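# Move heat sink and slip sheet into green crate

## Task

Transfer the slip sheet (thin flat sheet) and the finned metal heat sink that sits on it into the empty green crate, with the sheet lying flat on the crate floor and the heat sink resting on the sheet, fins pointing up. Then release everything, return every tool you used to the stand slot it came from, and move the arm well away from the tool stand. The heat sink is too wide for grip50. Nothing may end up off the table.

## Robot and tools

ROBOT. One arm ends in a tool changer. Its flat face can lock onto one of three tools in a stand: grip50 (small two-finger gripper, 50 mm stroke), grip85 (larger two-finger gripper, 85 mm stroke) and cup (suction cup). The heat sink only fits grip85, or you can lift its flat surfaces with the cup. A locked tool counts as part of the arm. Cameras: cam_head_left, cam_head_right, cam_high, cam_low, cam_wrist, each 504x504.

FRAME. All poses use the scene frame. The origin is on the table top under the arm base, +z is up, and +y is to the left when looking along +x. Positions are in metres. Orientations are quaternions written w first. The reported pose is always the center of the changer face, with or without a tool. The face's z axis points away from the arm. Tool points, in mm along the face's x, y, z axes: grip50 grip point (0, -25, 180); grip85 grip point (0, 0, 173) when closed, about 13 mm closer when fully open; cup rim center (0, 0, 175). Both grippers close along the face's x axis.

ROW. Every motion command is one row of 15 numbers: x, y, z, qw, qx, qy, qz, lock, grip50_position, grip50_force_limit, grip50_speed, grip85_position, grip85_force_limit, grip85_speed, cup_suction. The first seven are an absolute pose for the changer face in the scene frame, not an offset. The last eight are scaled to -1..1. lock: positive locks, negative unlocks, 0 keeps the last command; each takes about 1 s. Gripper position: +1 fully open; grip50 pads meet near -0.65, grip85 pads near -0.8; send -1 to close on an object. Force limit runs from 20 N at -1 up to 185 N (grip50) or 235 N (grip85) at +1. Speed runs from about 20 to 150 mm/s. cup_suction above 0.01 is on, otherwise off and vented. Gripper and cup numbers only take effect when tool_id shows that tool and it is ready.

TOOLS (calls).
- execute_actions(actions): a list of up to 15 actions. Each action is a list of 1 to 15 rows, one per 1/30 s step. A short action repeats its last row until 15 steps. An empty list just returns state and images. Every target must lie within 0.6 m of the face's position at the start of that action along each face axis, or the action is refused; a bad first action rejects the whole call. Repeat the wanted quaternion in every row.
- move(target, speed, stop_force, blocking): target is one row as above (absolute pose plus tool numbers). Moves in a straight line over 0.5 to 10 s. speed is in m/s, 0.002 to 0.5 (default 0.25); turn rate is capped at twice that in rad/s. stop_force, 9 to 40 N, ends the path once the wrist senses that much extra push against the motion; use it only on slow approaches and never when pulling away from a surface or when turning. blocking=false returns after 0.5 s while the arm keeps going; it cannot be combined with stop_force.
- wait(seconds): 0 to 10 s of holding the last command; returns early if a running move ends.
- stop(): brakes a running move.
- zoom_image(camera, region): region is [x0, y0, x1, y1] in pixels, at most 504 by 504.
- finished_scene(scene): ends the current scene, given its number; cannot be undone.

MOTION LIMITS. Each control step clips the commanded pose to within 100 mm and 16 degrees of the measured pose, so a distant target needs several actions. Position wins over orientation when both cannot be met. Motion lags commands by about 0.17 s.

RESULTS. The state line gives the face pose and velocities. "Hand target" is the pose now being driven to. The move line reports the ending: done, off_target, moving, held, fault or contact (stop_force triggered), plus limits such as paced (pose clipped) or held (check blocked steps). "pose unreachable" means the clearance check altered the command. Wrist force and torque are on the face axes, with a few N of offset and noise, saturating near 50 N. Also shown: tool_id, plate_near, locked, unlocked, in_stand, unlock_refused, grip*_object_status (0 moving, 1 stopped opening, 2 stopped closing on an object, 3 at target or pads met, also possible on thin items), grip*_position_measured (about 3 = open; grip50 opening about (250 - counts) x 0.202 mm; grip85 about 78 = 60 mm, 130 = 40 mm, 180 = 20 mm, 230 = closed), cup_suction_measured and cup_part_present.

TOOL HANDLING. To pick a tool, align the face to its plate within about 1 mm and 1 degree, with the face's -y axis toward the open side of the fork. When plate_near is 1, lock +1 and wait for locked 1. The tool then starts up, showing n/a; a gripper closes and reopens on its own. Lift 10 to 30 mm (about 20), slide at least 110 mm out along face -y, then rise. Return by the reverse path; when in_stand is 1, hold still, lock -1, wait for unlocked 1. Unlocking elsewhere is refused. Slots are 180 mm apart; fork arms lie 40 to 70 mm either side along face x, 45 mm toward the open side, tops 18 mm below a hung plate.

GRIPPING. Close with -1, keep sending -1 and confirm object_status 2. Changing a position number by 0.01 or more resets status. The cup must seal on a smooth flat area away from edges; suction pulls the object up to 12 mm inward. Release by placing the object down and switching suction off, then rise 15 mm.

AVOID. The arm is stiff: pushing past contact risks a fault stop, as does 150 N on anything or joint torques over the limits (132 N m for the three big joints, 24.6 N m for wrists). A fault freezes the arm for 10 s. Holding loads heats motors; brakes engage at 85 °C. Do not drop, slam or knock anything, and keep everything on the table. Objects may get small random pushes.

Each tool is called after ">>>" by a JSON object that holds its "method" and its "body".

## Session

>>> {"method": "execute_actions", "body": {"actions": []}}

Scene clock: 0.00 s.
end_effector_position=(+0.4264, +0.0184, +0.3210) locked=0 unlocked=1 plate_near=0 in_stand=0 unlock_refused=0 tool_id=none grip50_position_measured=n/a grip50_object_status=n/a grip85_position_measured=n/a grip85_object_status=n/a cup_suction_measured=n/a cup_part_present=n/a end_effector_quat_wxyz=(-0.001, +0.690, +0.724, +0.004) end_effector_velocity=(-0.000, -0.000, -0.000) end_effector_angular_velocity=(-0.001, +0.000, +0.001)
Joint positions: [-0.316 -1.722  2.043 -1.891 -1.571 -1.886]
Joint velocities: [ 0.     0.    -0.     0.    -0.001 -0.001]
Wrist force (N, on the end effector, along its own x y z axes, offset not removed): no reading
Wrist torque (N m, same axes, about the end effector's origin, offset not removed): no reading
Hand target: +0.426, +0.018, +0.321; -0.001, +0.690, +0.724, +0.004

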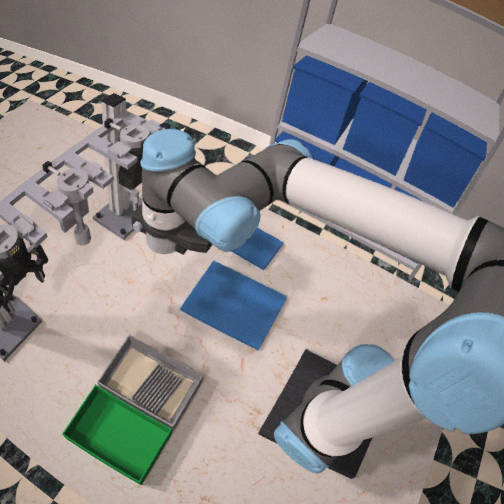

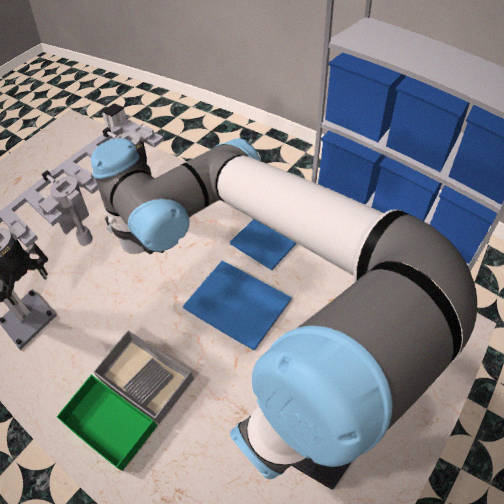

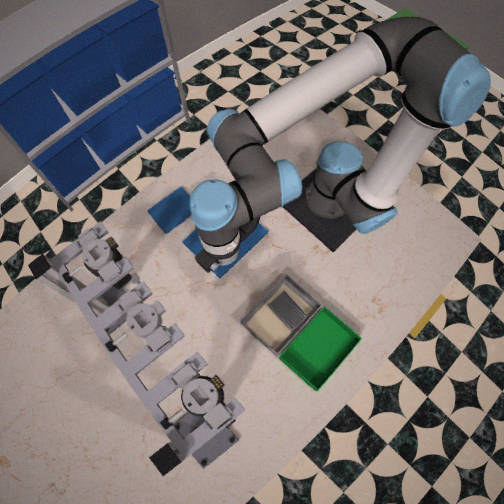

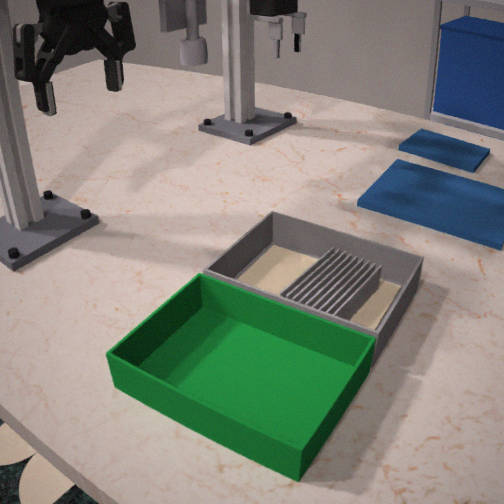

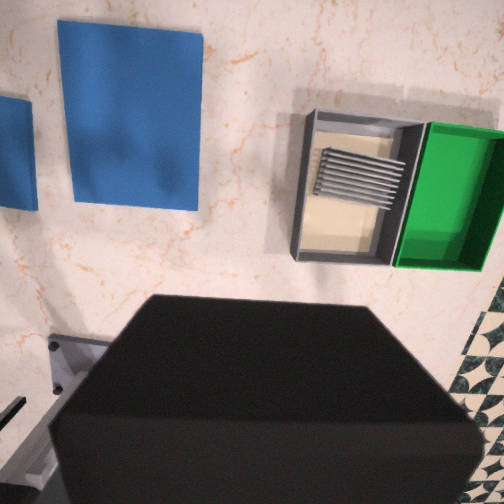

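>>> {"method": "move", "body": {"target": [0.64,0.13,0.56,0,0.707,0.707,0,0,1,0,0,1,-0.7,0,0], "speed": 0.25}}

Scene clock: 7.97 s.
end_effector_position=(+0.6405, +0.1298, +0.5597) locked=0 unlocked=1 plate_near=0 in_stand=0 unlock_refused=0 tool_id=none grip50_position_measured=n/a grip50_object_status=n/a grip85_position_measured=n/a grip85_object_status=n/a cup_suction_measured=n/a cup_part_present=n/a end_effector_quat_wxyz=(+0.000, +0.707, +0.707, +0.000) end_effector_velocity=(+0.002, +0.000, +0.001) end_effector_angular_velocity=(-0.001, +0.007, -0.000)
Joint positions: [-0.046 -1.126  0.735 -1.174 -1.578 -1.569]
Joint velocities: [ 0.001  0.012 -0.024  0.018 -0.001  0.001]
Wrist force (N, on the end effector, along its own x y z axes, offset not removed): [-1.5 0.1 -3.0]
Wrist torque (N m, same axes, about the end effector's origin, offset not removed): [0.06 0.15 -0.10]
Hand target: +0.641, +0.130, +0.560; +0.000, +0.707, +0.707, -0.000
Off the commanded pose: 0.001 m, 0 deg.
move: done

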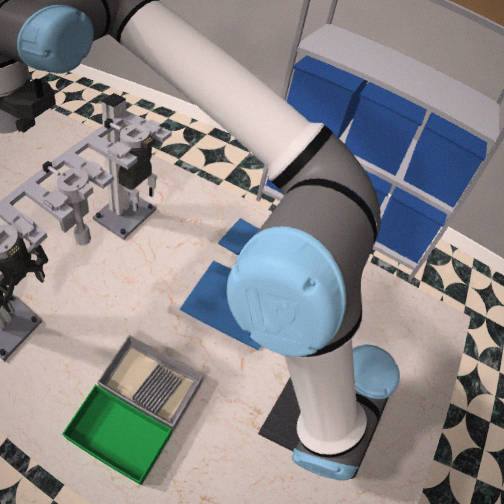

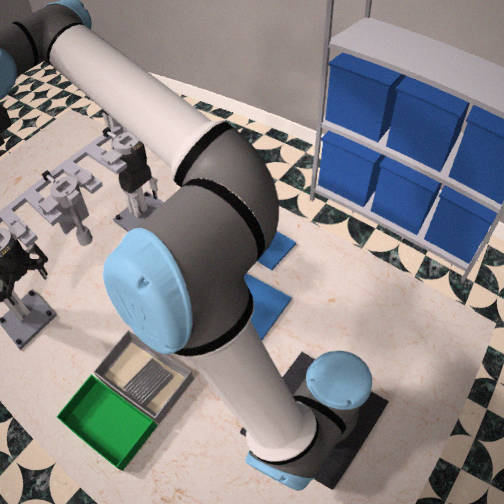

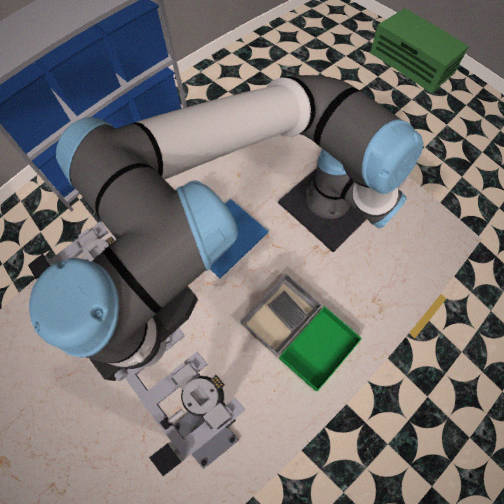

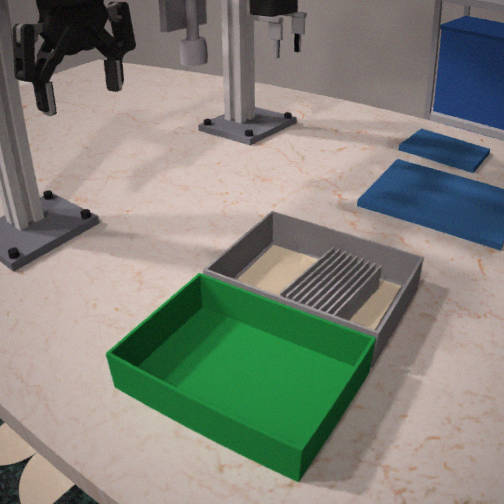

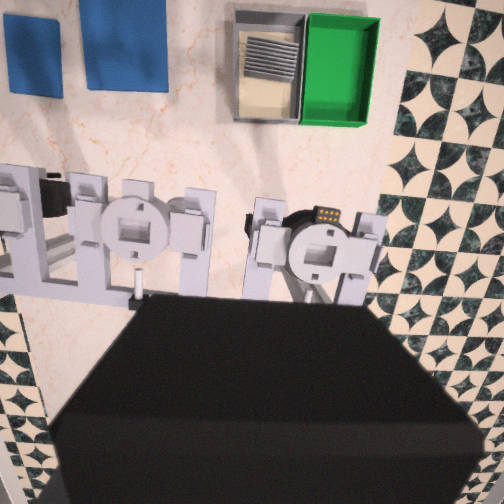

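>>> {"method": "move", "body": {"target": [0.654,0.192,0.385,0,0.7355,0.6775,0,0,1,0,0,1,-0.7,0,0], "speed": 0.2}}

Scene clock: 14.87 s.
end_effector_position=(+0.6536, +0.1919, +0.3851) locked=0 unlocked=1 plate_near=0 in_stand=0 unlock_refused=0 tool_id=none grip50_position_measured=n/a grip50_object_status=n/a grip85_position_measured=n/a grip85_object_status=n/a cup_suction_measured=n/a cup_part_present=n/a end_effector_quat_wxyz=(+0.000, +0.735, +0.678, -0.000) end_effector_velocity=(+0.000, +0.001, -0.002) end_effector_angular_velocity=(+0.001, -0.001, -0.002)
Joint positions: [ 0.045 -1.13   1.197 -1.63  -1.577 -1.396]
Joint velocities: [ 0.001  0.001  0.003 -0.005  0.001  0.002]
Wrist force (N, on the end effector, along its own x y z axes, offset not removed): [0.6 -0.7 -3.3]
Wrist torque (N m, same axes, about the end effector's origin, offset not removed): [-0.05 0.02 -0.23]
Hand target: +0.654, +0.192, +0.385; +0.000, +0.736, +0.678, -0.000
Off the commanded pose: 0.000 m, 0 deg.
move: done

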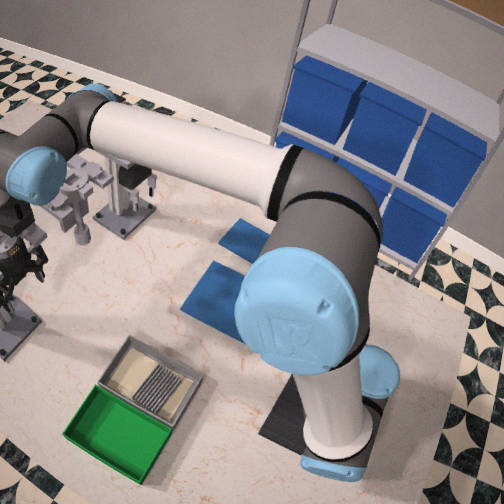

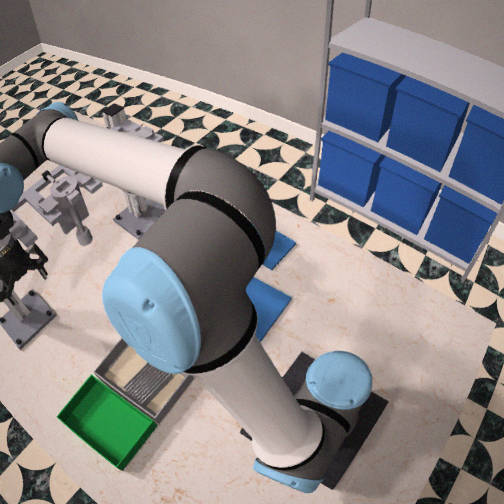

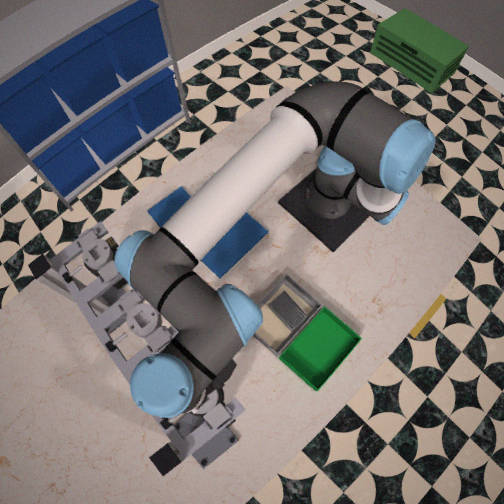

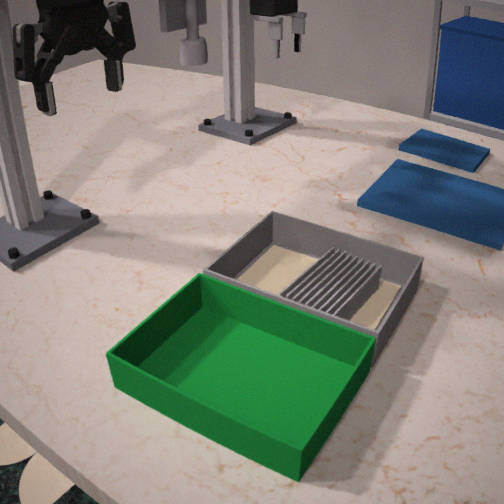

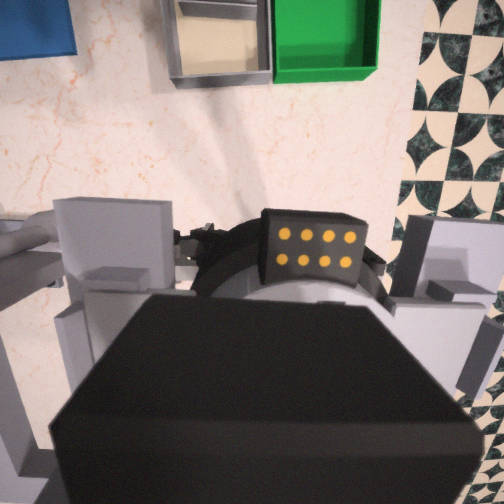

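>>> {"method": "move", "body": {"target": [0.6515,0.2057,0.372,0,0.7355,0.6775,0,0,1,0,0,1,-0.7,0,0], "speed": 0.05}}

Scene clock: 20.33 s.
end_effector_position=(+0.6515, +0.2056, +0.3721) locked=0 unlocked=1 plate_near=0 in_stand=0 unlock_refused=0 tool_id=none grip50_position_measured=n/a grip50_object_status=n/a grip85_position_measured=n/a grip85_object_status=n/a cup_suction_measured=n/a cup_part_present=n/a end_effector_quat_wxyz=(+0.000, +0.736, +0.678, -0.000) end_effector_velocity=(-0.000, +0.001, -0.001) end_effector_angular_velocity=(-0.000, +0.000, -0.000)
Joint positions: [ 0.066 -1.123  1.219 -1.66  -1.576 -1.375]
Joint velocities: [ 0.002  0.001  0.002 -0.003 -0.     0.002]
Wrist force (N, on the end effector, along its own x y z axes, offset not removed): [-0.3 0.1 -2.2]
Wrist torque (N m, same axes, about the end effector's origin, offset not removed): [0.00 0.08 -0.13]
Hand target: +0.651, +0.206, +0.372; +0.000, +0.736, +0.678, -0.000
Off the commanded pose: 0.000 m, 0 deg.
move: done

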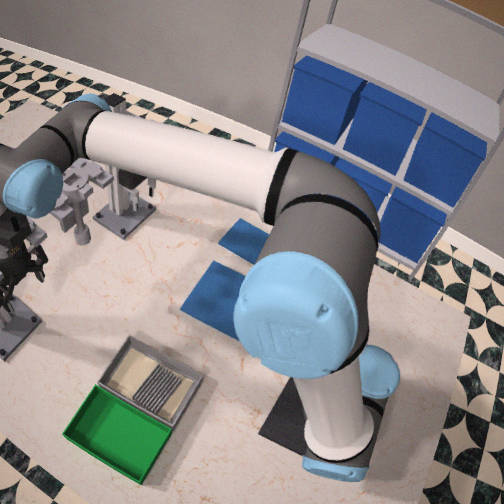

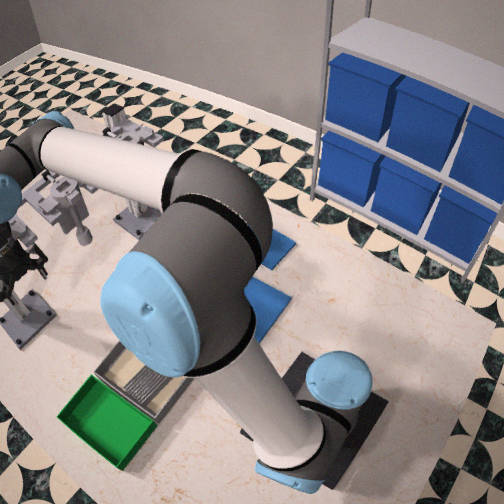

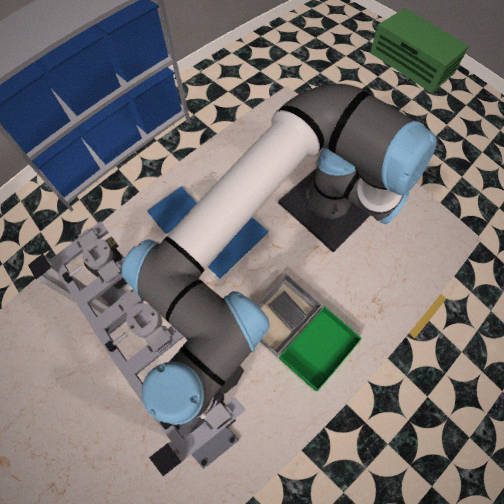

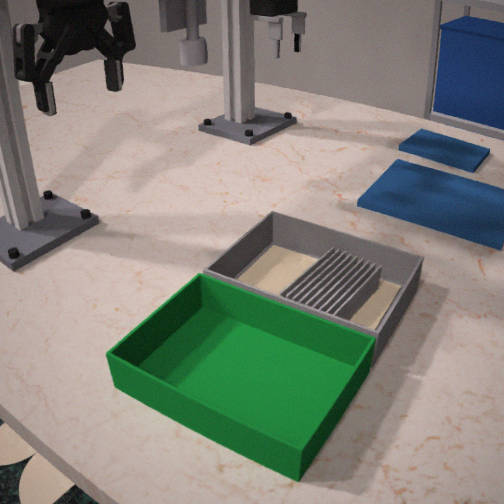

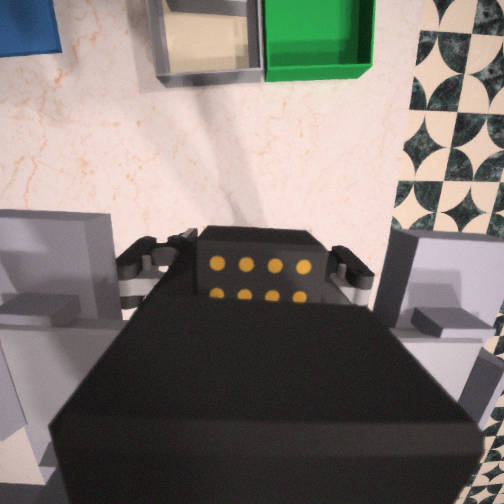

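>>> {"method": "move", "body": {"target": [0.6516,0.2065,0.3635,0,0.7355,0.6775,0,0,1,0,0,1,-0.7,0,0], "speed": 0.01, "stop_force": 10}}

Scene clock: 29.77 s.
end_effector_position=(+0.6515, +0.2060, +0.3694) locked=0 unlocked=1 plate_near=0 in_stand=0 unlock_refused=0 tool_id=none grip50_position_measured=n/a grip50_object_status=n/a grip85_position_measured=n/a grip85_object_status=n/a cup_suction_measured=n/a cup_part_present=n/a end_effector_quat_wxyz=(+0.000, +0.736, +0.678, +0.000) end_effector_velocity=(-0.001, -0.000, +0.002) end_effector_angular_velocity=(-0.001, +0.006, -0.001)
Joint positions: [ 0.066 -1.122  1.225 -1.667 -1.576 -1.375]
Joint velocities: [-0.     0.    -0.006  0.012  0.     0.001]
Wrist force (N, on the end effector, along its own x y z axes, offset not removed): [-1.9 1.4 -28.3]
Wrist torque (N m, same axes, about the end effector's origin, offset not removed): [-0.09 -0.17 -0.05]
Hand target: +0.652, +0.206, +0.370; +0.000, +0.736, +0.678, -0.000
Off the commanded pose: 0.006 m, 0 deg.
move: contact

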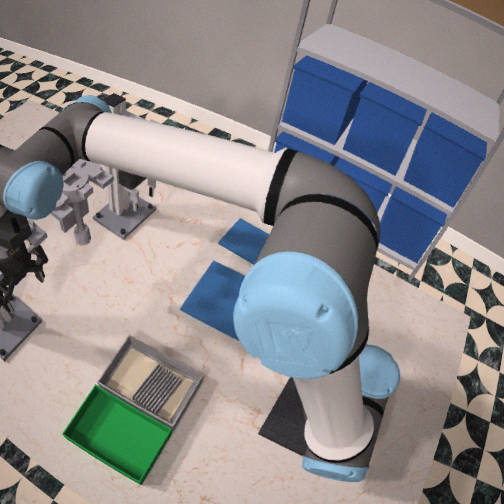

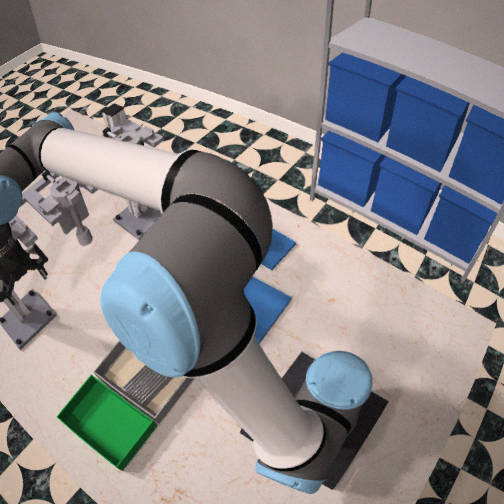

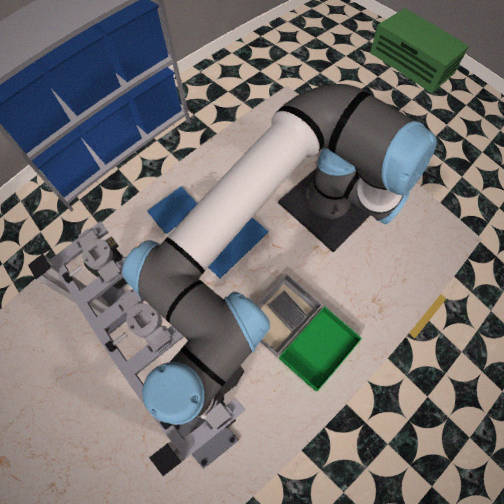

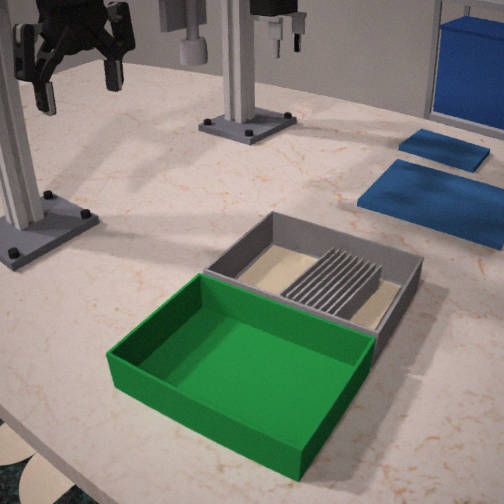

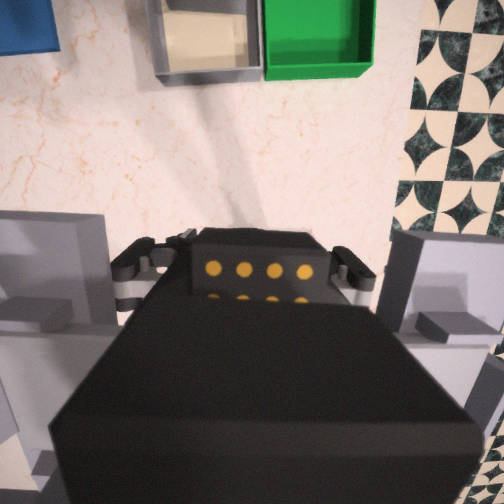

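>>> {"method": "move", "body": {"target": [0.6509,0.2073,0.3715,0,0.7355,0.6775,0,0,1,0,0,1,-0.7,0,0], "speed": 0.01}}

>>> {"method": "move", "body": {"target": [0.6509,0.2073,0.358,0,0.7355,0.6775,0,0,1,0,0,1,-0.7,0,0], "speed": 0.006, "stop_force": 10}}

Scene clock: 35.87 s.
end_effector_position=(+0.6509, +0.2072, +0.3714) locked=0 unlocked=1 plate_near=0 in_stand=0 unlock_refused=0 tool_id=none grip50_position_measured=n/a grip50_object_status=n/a grip85_position_measured=n/a grip85_object_status=n/a cup_suction_measured=n/a cup_part_present=n/a end_effector_quat_wxyz=(+0.000, +0.736, +0.678, -0.000) end_effector_velocity=(-0.000, +0.001, +0.001) end_effector_angular_velocity=(+0.000, -0.000, -0.001)
Joint positions: [ 0.068 -1.123  1.221 -1.662 -1.576 -1.373]
Joint velocities: [ 0.001 -0.    -0.001  0.002  0.     0.002]
Wrist force (N, on the end effector, along its own x y z axes, offset not removed): [-1.2 -2.1 -2.6]
Wrist torque (N m, same axes, about the end effector's origin, offset not removed): [-0.13 0.04 -0.21]
Hand target: +0.651, +0.207, +0.371; +0.000, +0.736, +0.678, -0.000
Off the commanded pose: 0.000 m, 0 deg.
move: done

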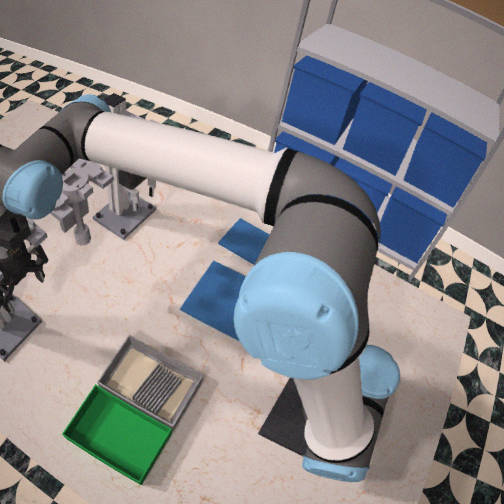

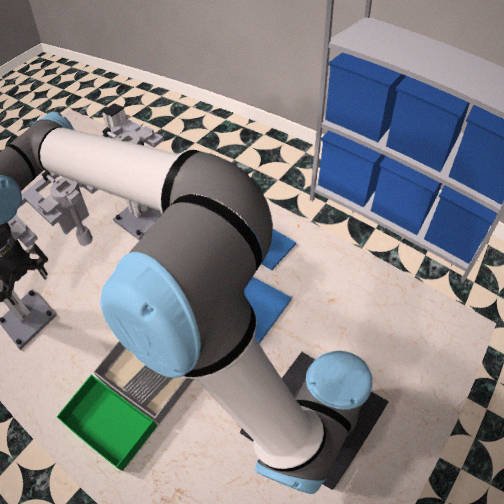

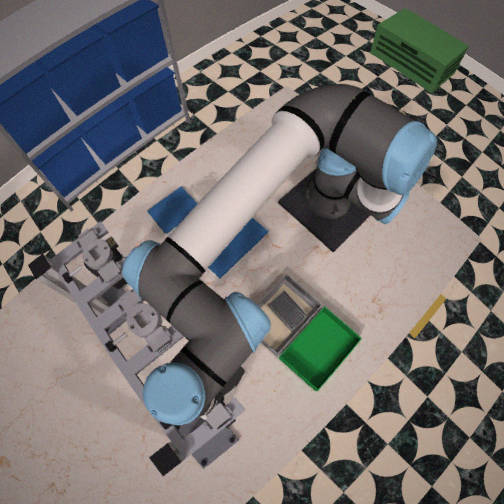

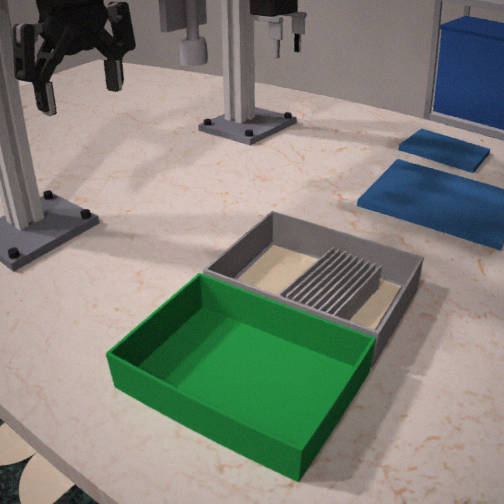

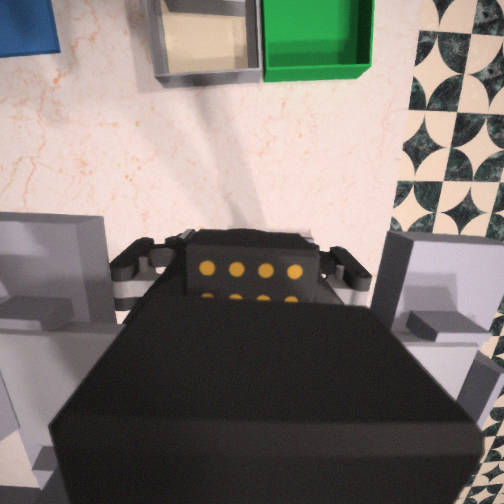

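Scene clock: 38.10 s.
end_effector_position=(+0.6509, +0.2073, +0.3604) locked=0 unlocked=1 plate_near=1 in_stand=1 unlock_refused=0 tool_id=none grip50_position_measured=n/a grip50_object_status=n/a grip85_position_measured=n/a grip85_object_status=n/a cup_suction_measured=n/a cup_part_present=n/a end_effector_quat_wxyz=(+0.000, +0.735, +0.678, +0.000) end_effector_velocity=(-0.000, +0.000, +0.001) end_effector_angular_velocity=(+0.000, +0.003, +0.000)
Joint positions: [ 0.068 -1.12   1.245 -1.689 -1.576 -1.373]
Joint velocities: [ 0.     0.001 -0.005  0.007  0.     0.   ]
Wrist force (N, on the end effector, along its own x y z axes, offset not removed): [-1.7 -18.0 -20.0]
Wrist torque (N m, same axes, about the end effector's origin, offset not removed): [0.00 0.01 -1.38]
Hand target: +0.651, +0.207, +0.361; +0.000, +0.735, +0.678, +0.000
Off the commanded pose: 0.002 m, 0 deg.
move: contact

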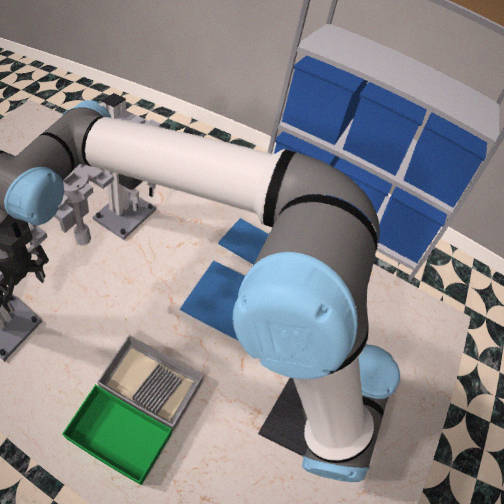

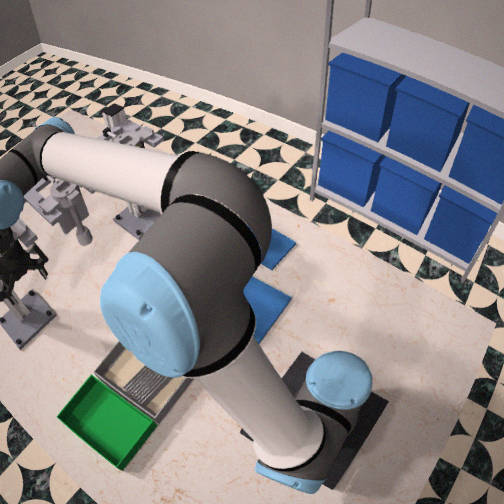

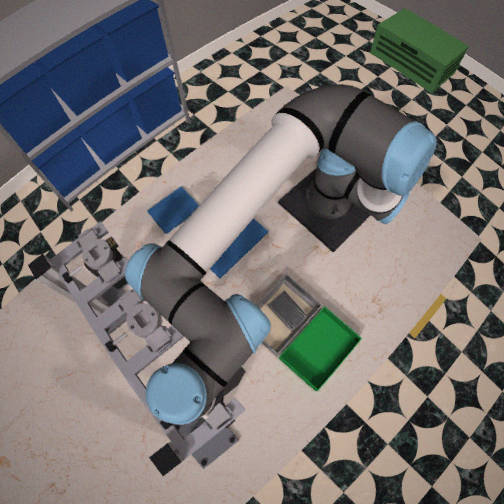

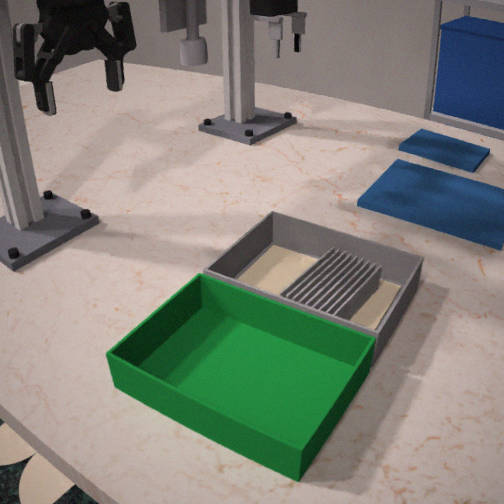

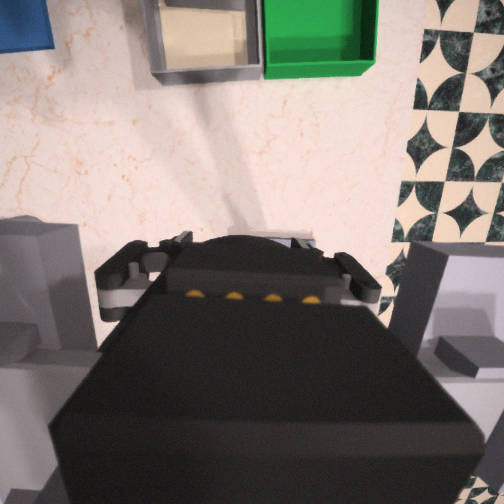

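>>> {"method": "execute_actions", "body": {"actions": [[[0.6504,0.2073,0.3605,0,0.7296,0.6839,0,0,1,0,0,1,-0.7,0,0]],[[0.6504,0.2073,0.3601,0,0.7296,0.6839,0,0,1,0,0,1,-0.7,0,0]]]}}

>>> {"method": "execute_actions", "body": {"actions": [[[0.6504,0.2073,0.3601,0,0.7296,0.6839,0,1,1,0,0,1,-0.7,0,0]],[[0.6504,0.2073,0.3601,0,0.7296,0.6839,0,1,1,0,0,1,-0.7,0,0]],[[0.6504,0.2073,0.3601,0,0.7296,0.6839,0,1,1,0,0,1,-0.7,0,0]]]}}

Scene clock: 45.97 s.
end_effector_position=(+0.6504, +0.2073, +0.3602) locked=0 unlocked=1 plate_near=1 in_stand=1 unlock_refused=0 tool_id=none grip50_position_measured=n/a grip50_object_status=n/a grip85_position_measured=n/a grip85_object_status=n/a cup_suction_measured=n/a cup_part_present=n/a end_effector_quat_wxyz=(+0.000, +0.730, +0.684, +0.000) end_effector_velocity=(+0.000, -0.000, -0.000) end_effector_angular_velocity=(-0.001, +0.000, -0.000)
Joint positions: [ 0.068 -1.121  1.248 -1.69  -1.576 -1.39 ]
Joint velocities: [-0.     0.     0.     0.    -0.001  0.   ]
Wrist force (N, on the end effector, along its own x y z axes, offset not removed): [2.6 -1.1 -2.0]
Wrist torque (N m, same axes, about the end effector's origin, offset not removed): [-0.05 -0.13 -0.11]
Hand target: +0.650, +0.207, +0.360; +0.000, +0.730, +0.684, -0.000
Off the commanded pose: 0.000 m, 0 deg.

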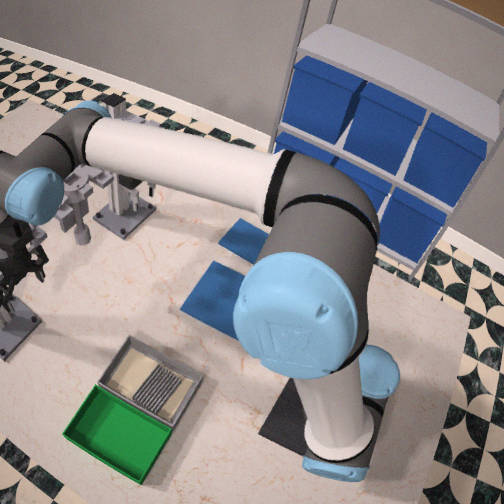

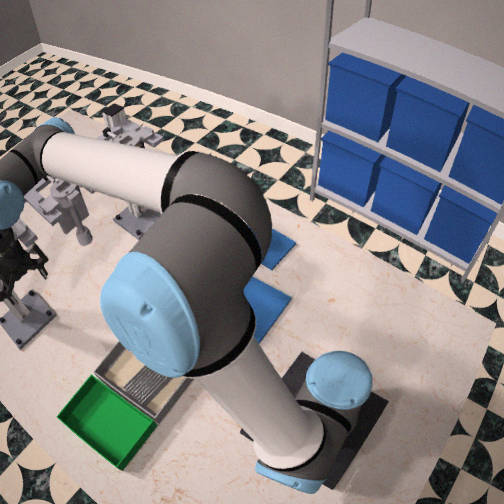

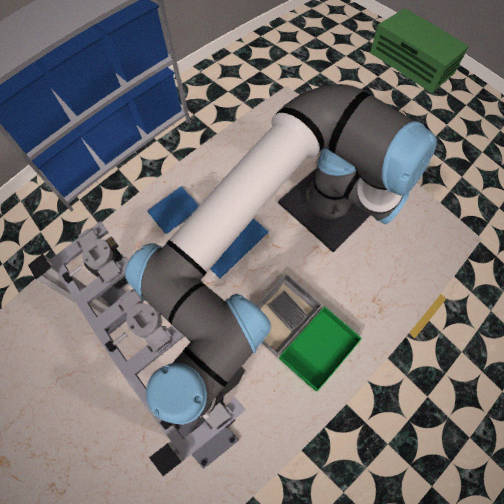

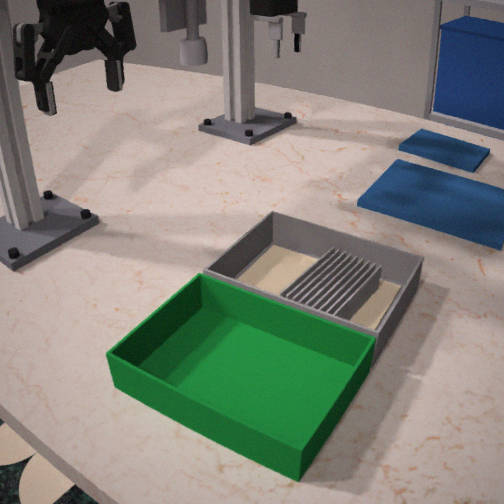

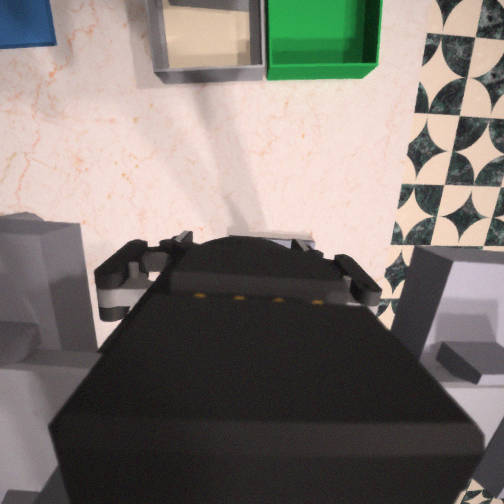

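Scene clock: 47.47 s.
end_effector_position=(+0.6504, +0.2073, +0.3601) locked=1 unlocked=0 plate_near=1 in_stand=1 unlock_refused=0 tool_id=grip85 grip50_position_measured=n/a grip50_object_status=n/a grip85_position_measured=n/a grip85_object_status=n/a cup_suction_measured=n/a cup_part_present=n/a end_effector_quat_wxyz=(-0.000, +0.730, +0.684, -0.000) end_effector_velocity=(-0.000, +0.000, +0.000) end_effector_angular_velocity=(+0.000, -0.000, +0.001)
Joint positions: [ 0.068 -1.121  1.248 -1.69  -1.576 -1.39 ]
Joint velocities: [-0.    -0.    -0.     0.     0.    -0.001]
Wrist force (N, on the end effector, along its own x y z axes, offset not removed): [-0.2 -1.2 -5.9]
Wrist torque (N m, same axes, about the end effector's origin, offset not removed): [-0.11 0.19 -0.22]
Hand target: +0.650, +0.207, +0.360; -0.000, +0.730, +0.684, +0.000
Off the commanded pose: 0.000 m, 0 deg.

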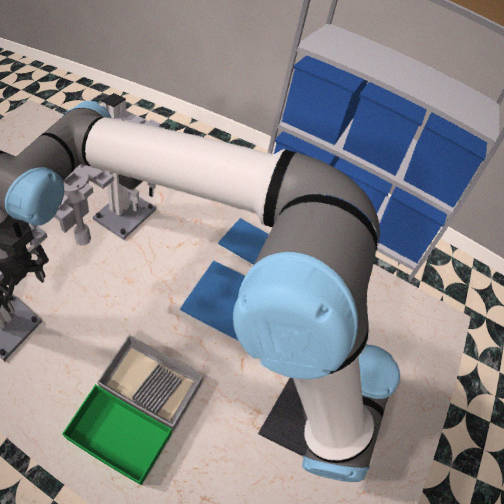

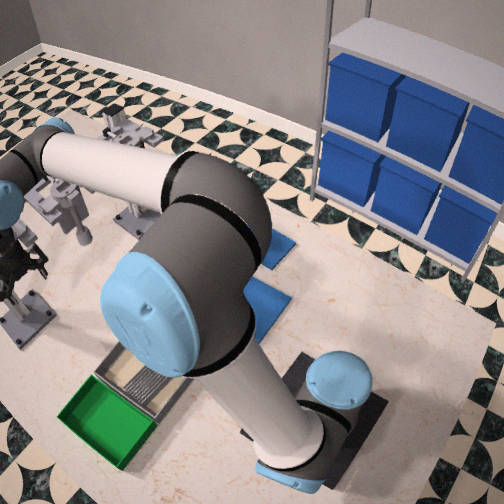

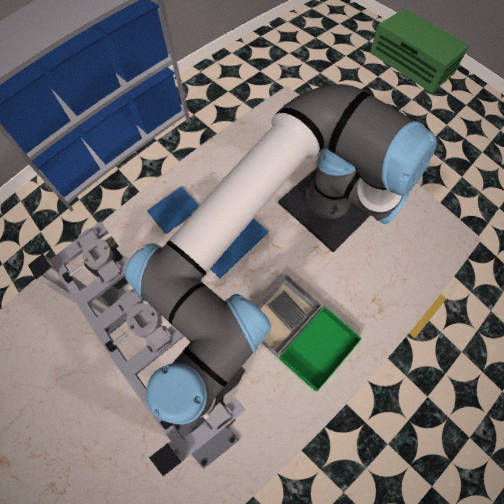

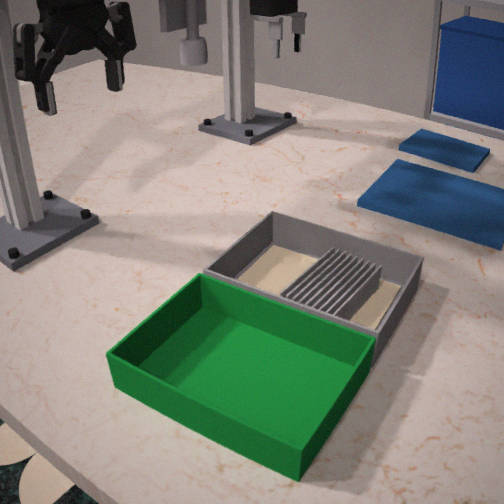

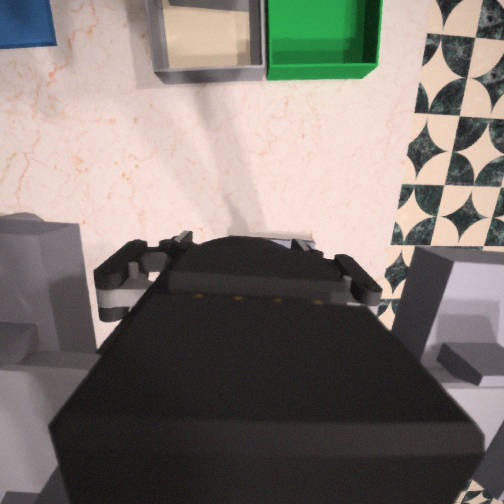

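>>> {"method": "move", "body": {"target": [0.6504,0.2073,0.38,0,0.7296,0.6839,0,0,1,0,0,1,-0.7,0,0], "speed": 0.05}}

>>> {"method": "move", "body": {"target": [0.4508,0.2202,0.38,0,0.7296,0.6839,0,0,1,0,0,1,-0.7,0,0], "speed": 0.15}}

>>> {"method": "zoom_image", "body": {"camera": "cam_wrist", "region": [130,20,382,272]}}

Scene clock: 58.40 s.
end_effector_position=(+0.6504, +0.2073, +0.3798) locked=1 unlocked=0 plate_near=1 in_stand=0 unlock_refused=0 tool_id=grip85 grip50_position_measured=n/a grip50_object_status=n/a grip85_position_measured=3 grip85_object_status=3 cup_suction_measured=n/a cup_part_present=n/a end_effector_quat_wxyz=(-0.000, +0.730, +0.684, +0.000) end_effector_velocity=(-0.000, +0.000, +0.002) end_effector_angular_velocity=(+0.000, -0.000, +0.000)
Joint positions: [ 0.068 -1.126  1.204 -1.642 -1.576 -1.39 ]
Joint velocities: [ 0.    -0.    -0.005  0.005  0.    -0.   ]
Wrist force (N, on the end effector, along its own x y z axes, offset not removed): [-0.4 -1.3 -2.5]
Wrist torque (N m, same axes, about the end effector's origin, offset not removed): [0.00 -0.01 -0.01]
Hand target: +0.650, +0.207, +0.380; +0.000, +0.730, +0.684, +0.000
Off the commanded pose: 0.000 m, 0 deg.
move: done

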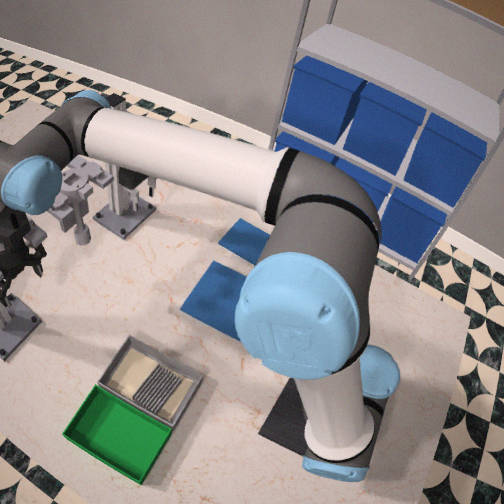

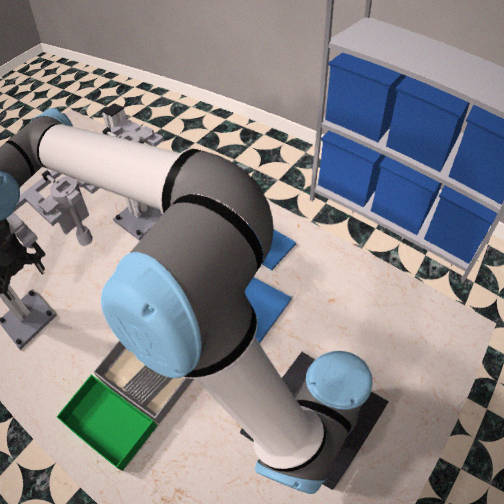

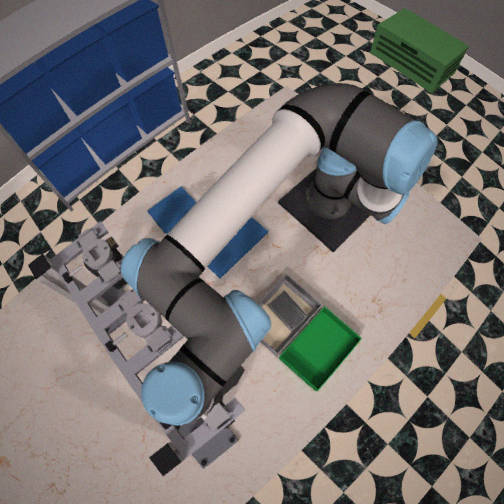

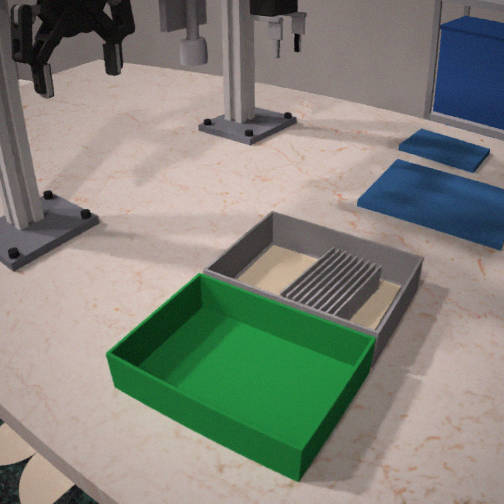

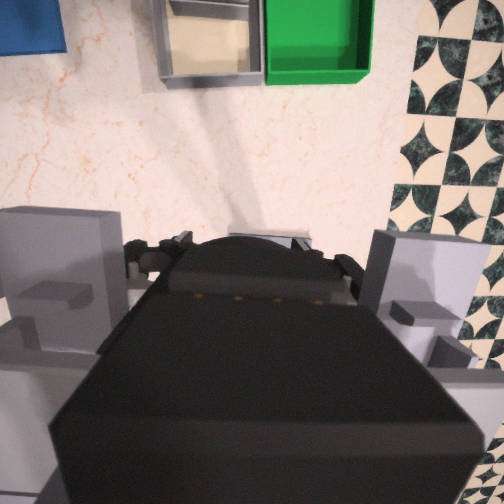

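Scene clock: 60.27 s.
end_effector_position=(+0.4509, +0.2203, +0.3801) locked=1 unlocked=0 plate_near=1 in_stand=0 unlock_refused=0 tool_id=grip85 grip50_position_measured=n/a grip50_object_status=n/a grip85_position_measured=3 grip85_object_status=3 cup_suction_measured=n/a cup_part_present=n/a end_effector_quat_wxyz=(+0.000, +0.730, +0.684, +0.000) end_effector_velocity=(-0.002, +0.000, +0.000) end_effector_angular_velocity=(+0.000, -0.000, +0.000)
Joint positions: [ 0.143 -1.564  1.745 -1.744 -1.576 -1.315]
Joint velocities: [ 0.001 -0.004  0.004 -0.    -0.     0.001]
Wrist force (N, on the end effector, along its own x y z axes, offset not removed): [-0.5 -1.4 0.2]
Wrist torque (N m, same axes, about the end effector's origin, offset not removed): [-0.01 0.10 -0.22]
Hand target: +0.451, +0.220, +0.380; +0.000, +0.730, +0.684, -0.000
Off the commanded pose: 0.000 m, 0 deg.
move: done

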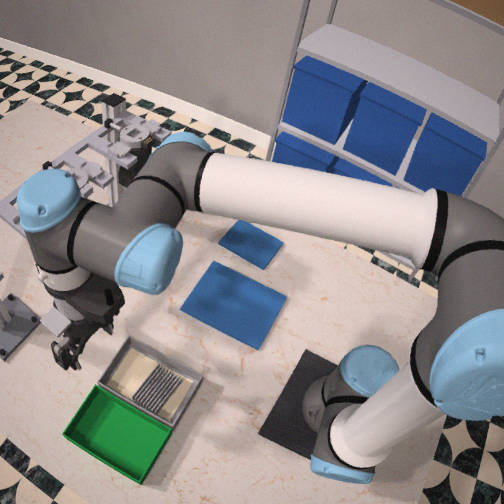

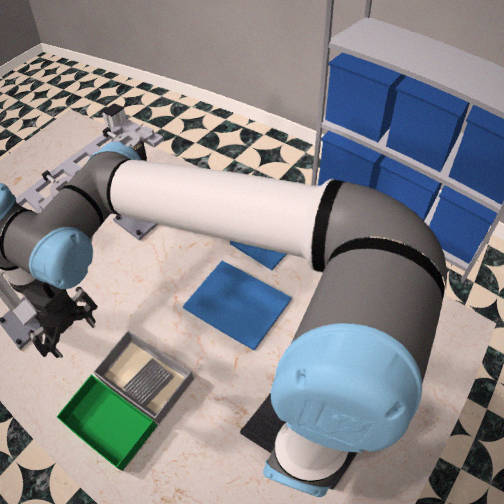

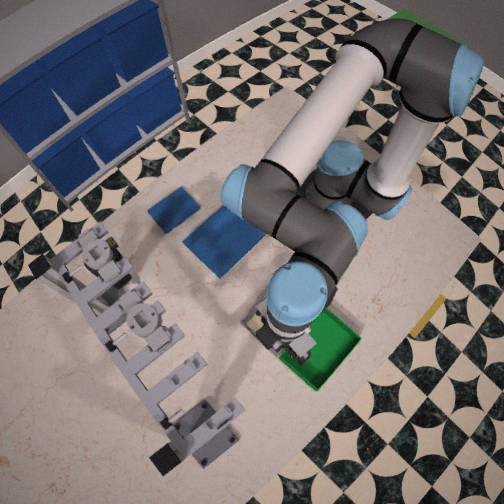

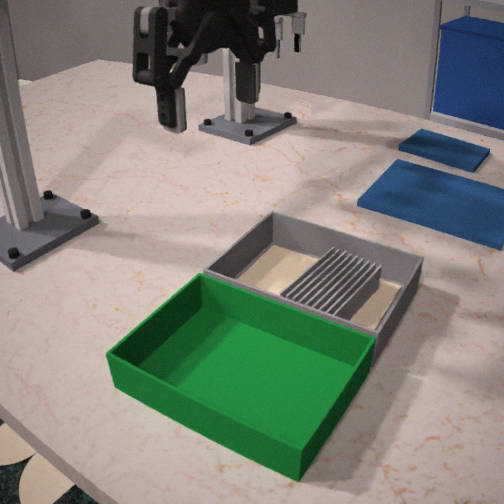

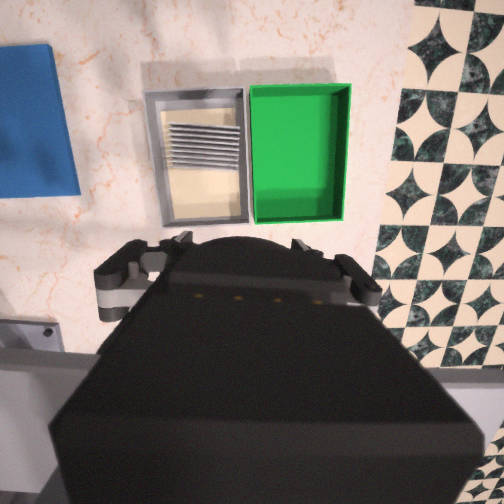

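Region (130, 20, 382, 272) of cam_wrist's 504x504 image, scaled by 2.000, with more detail than that image has.

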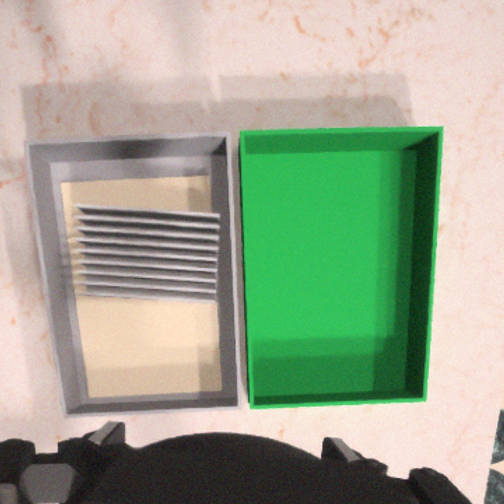

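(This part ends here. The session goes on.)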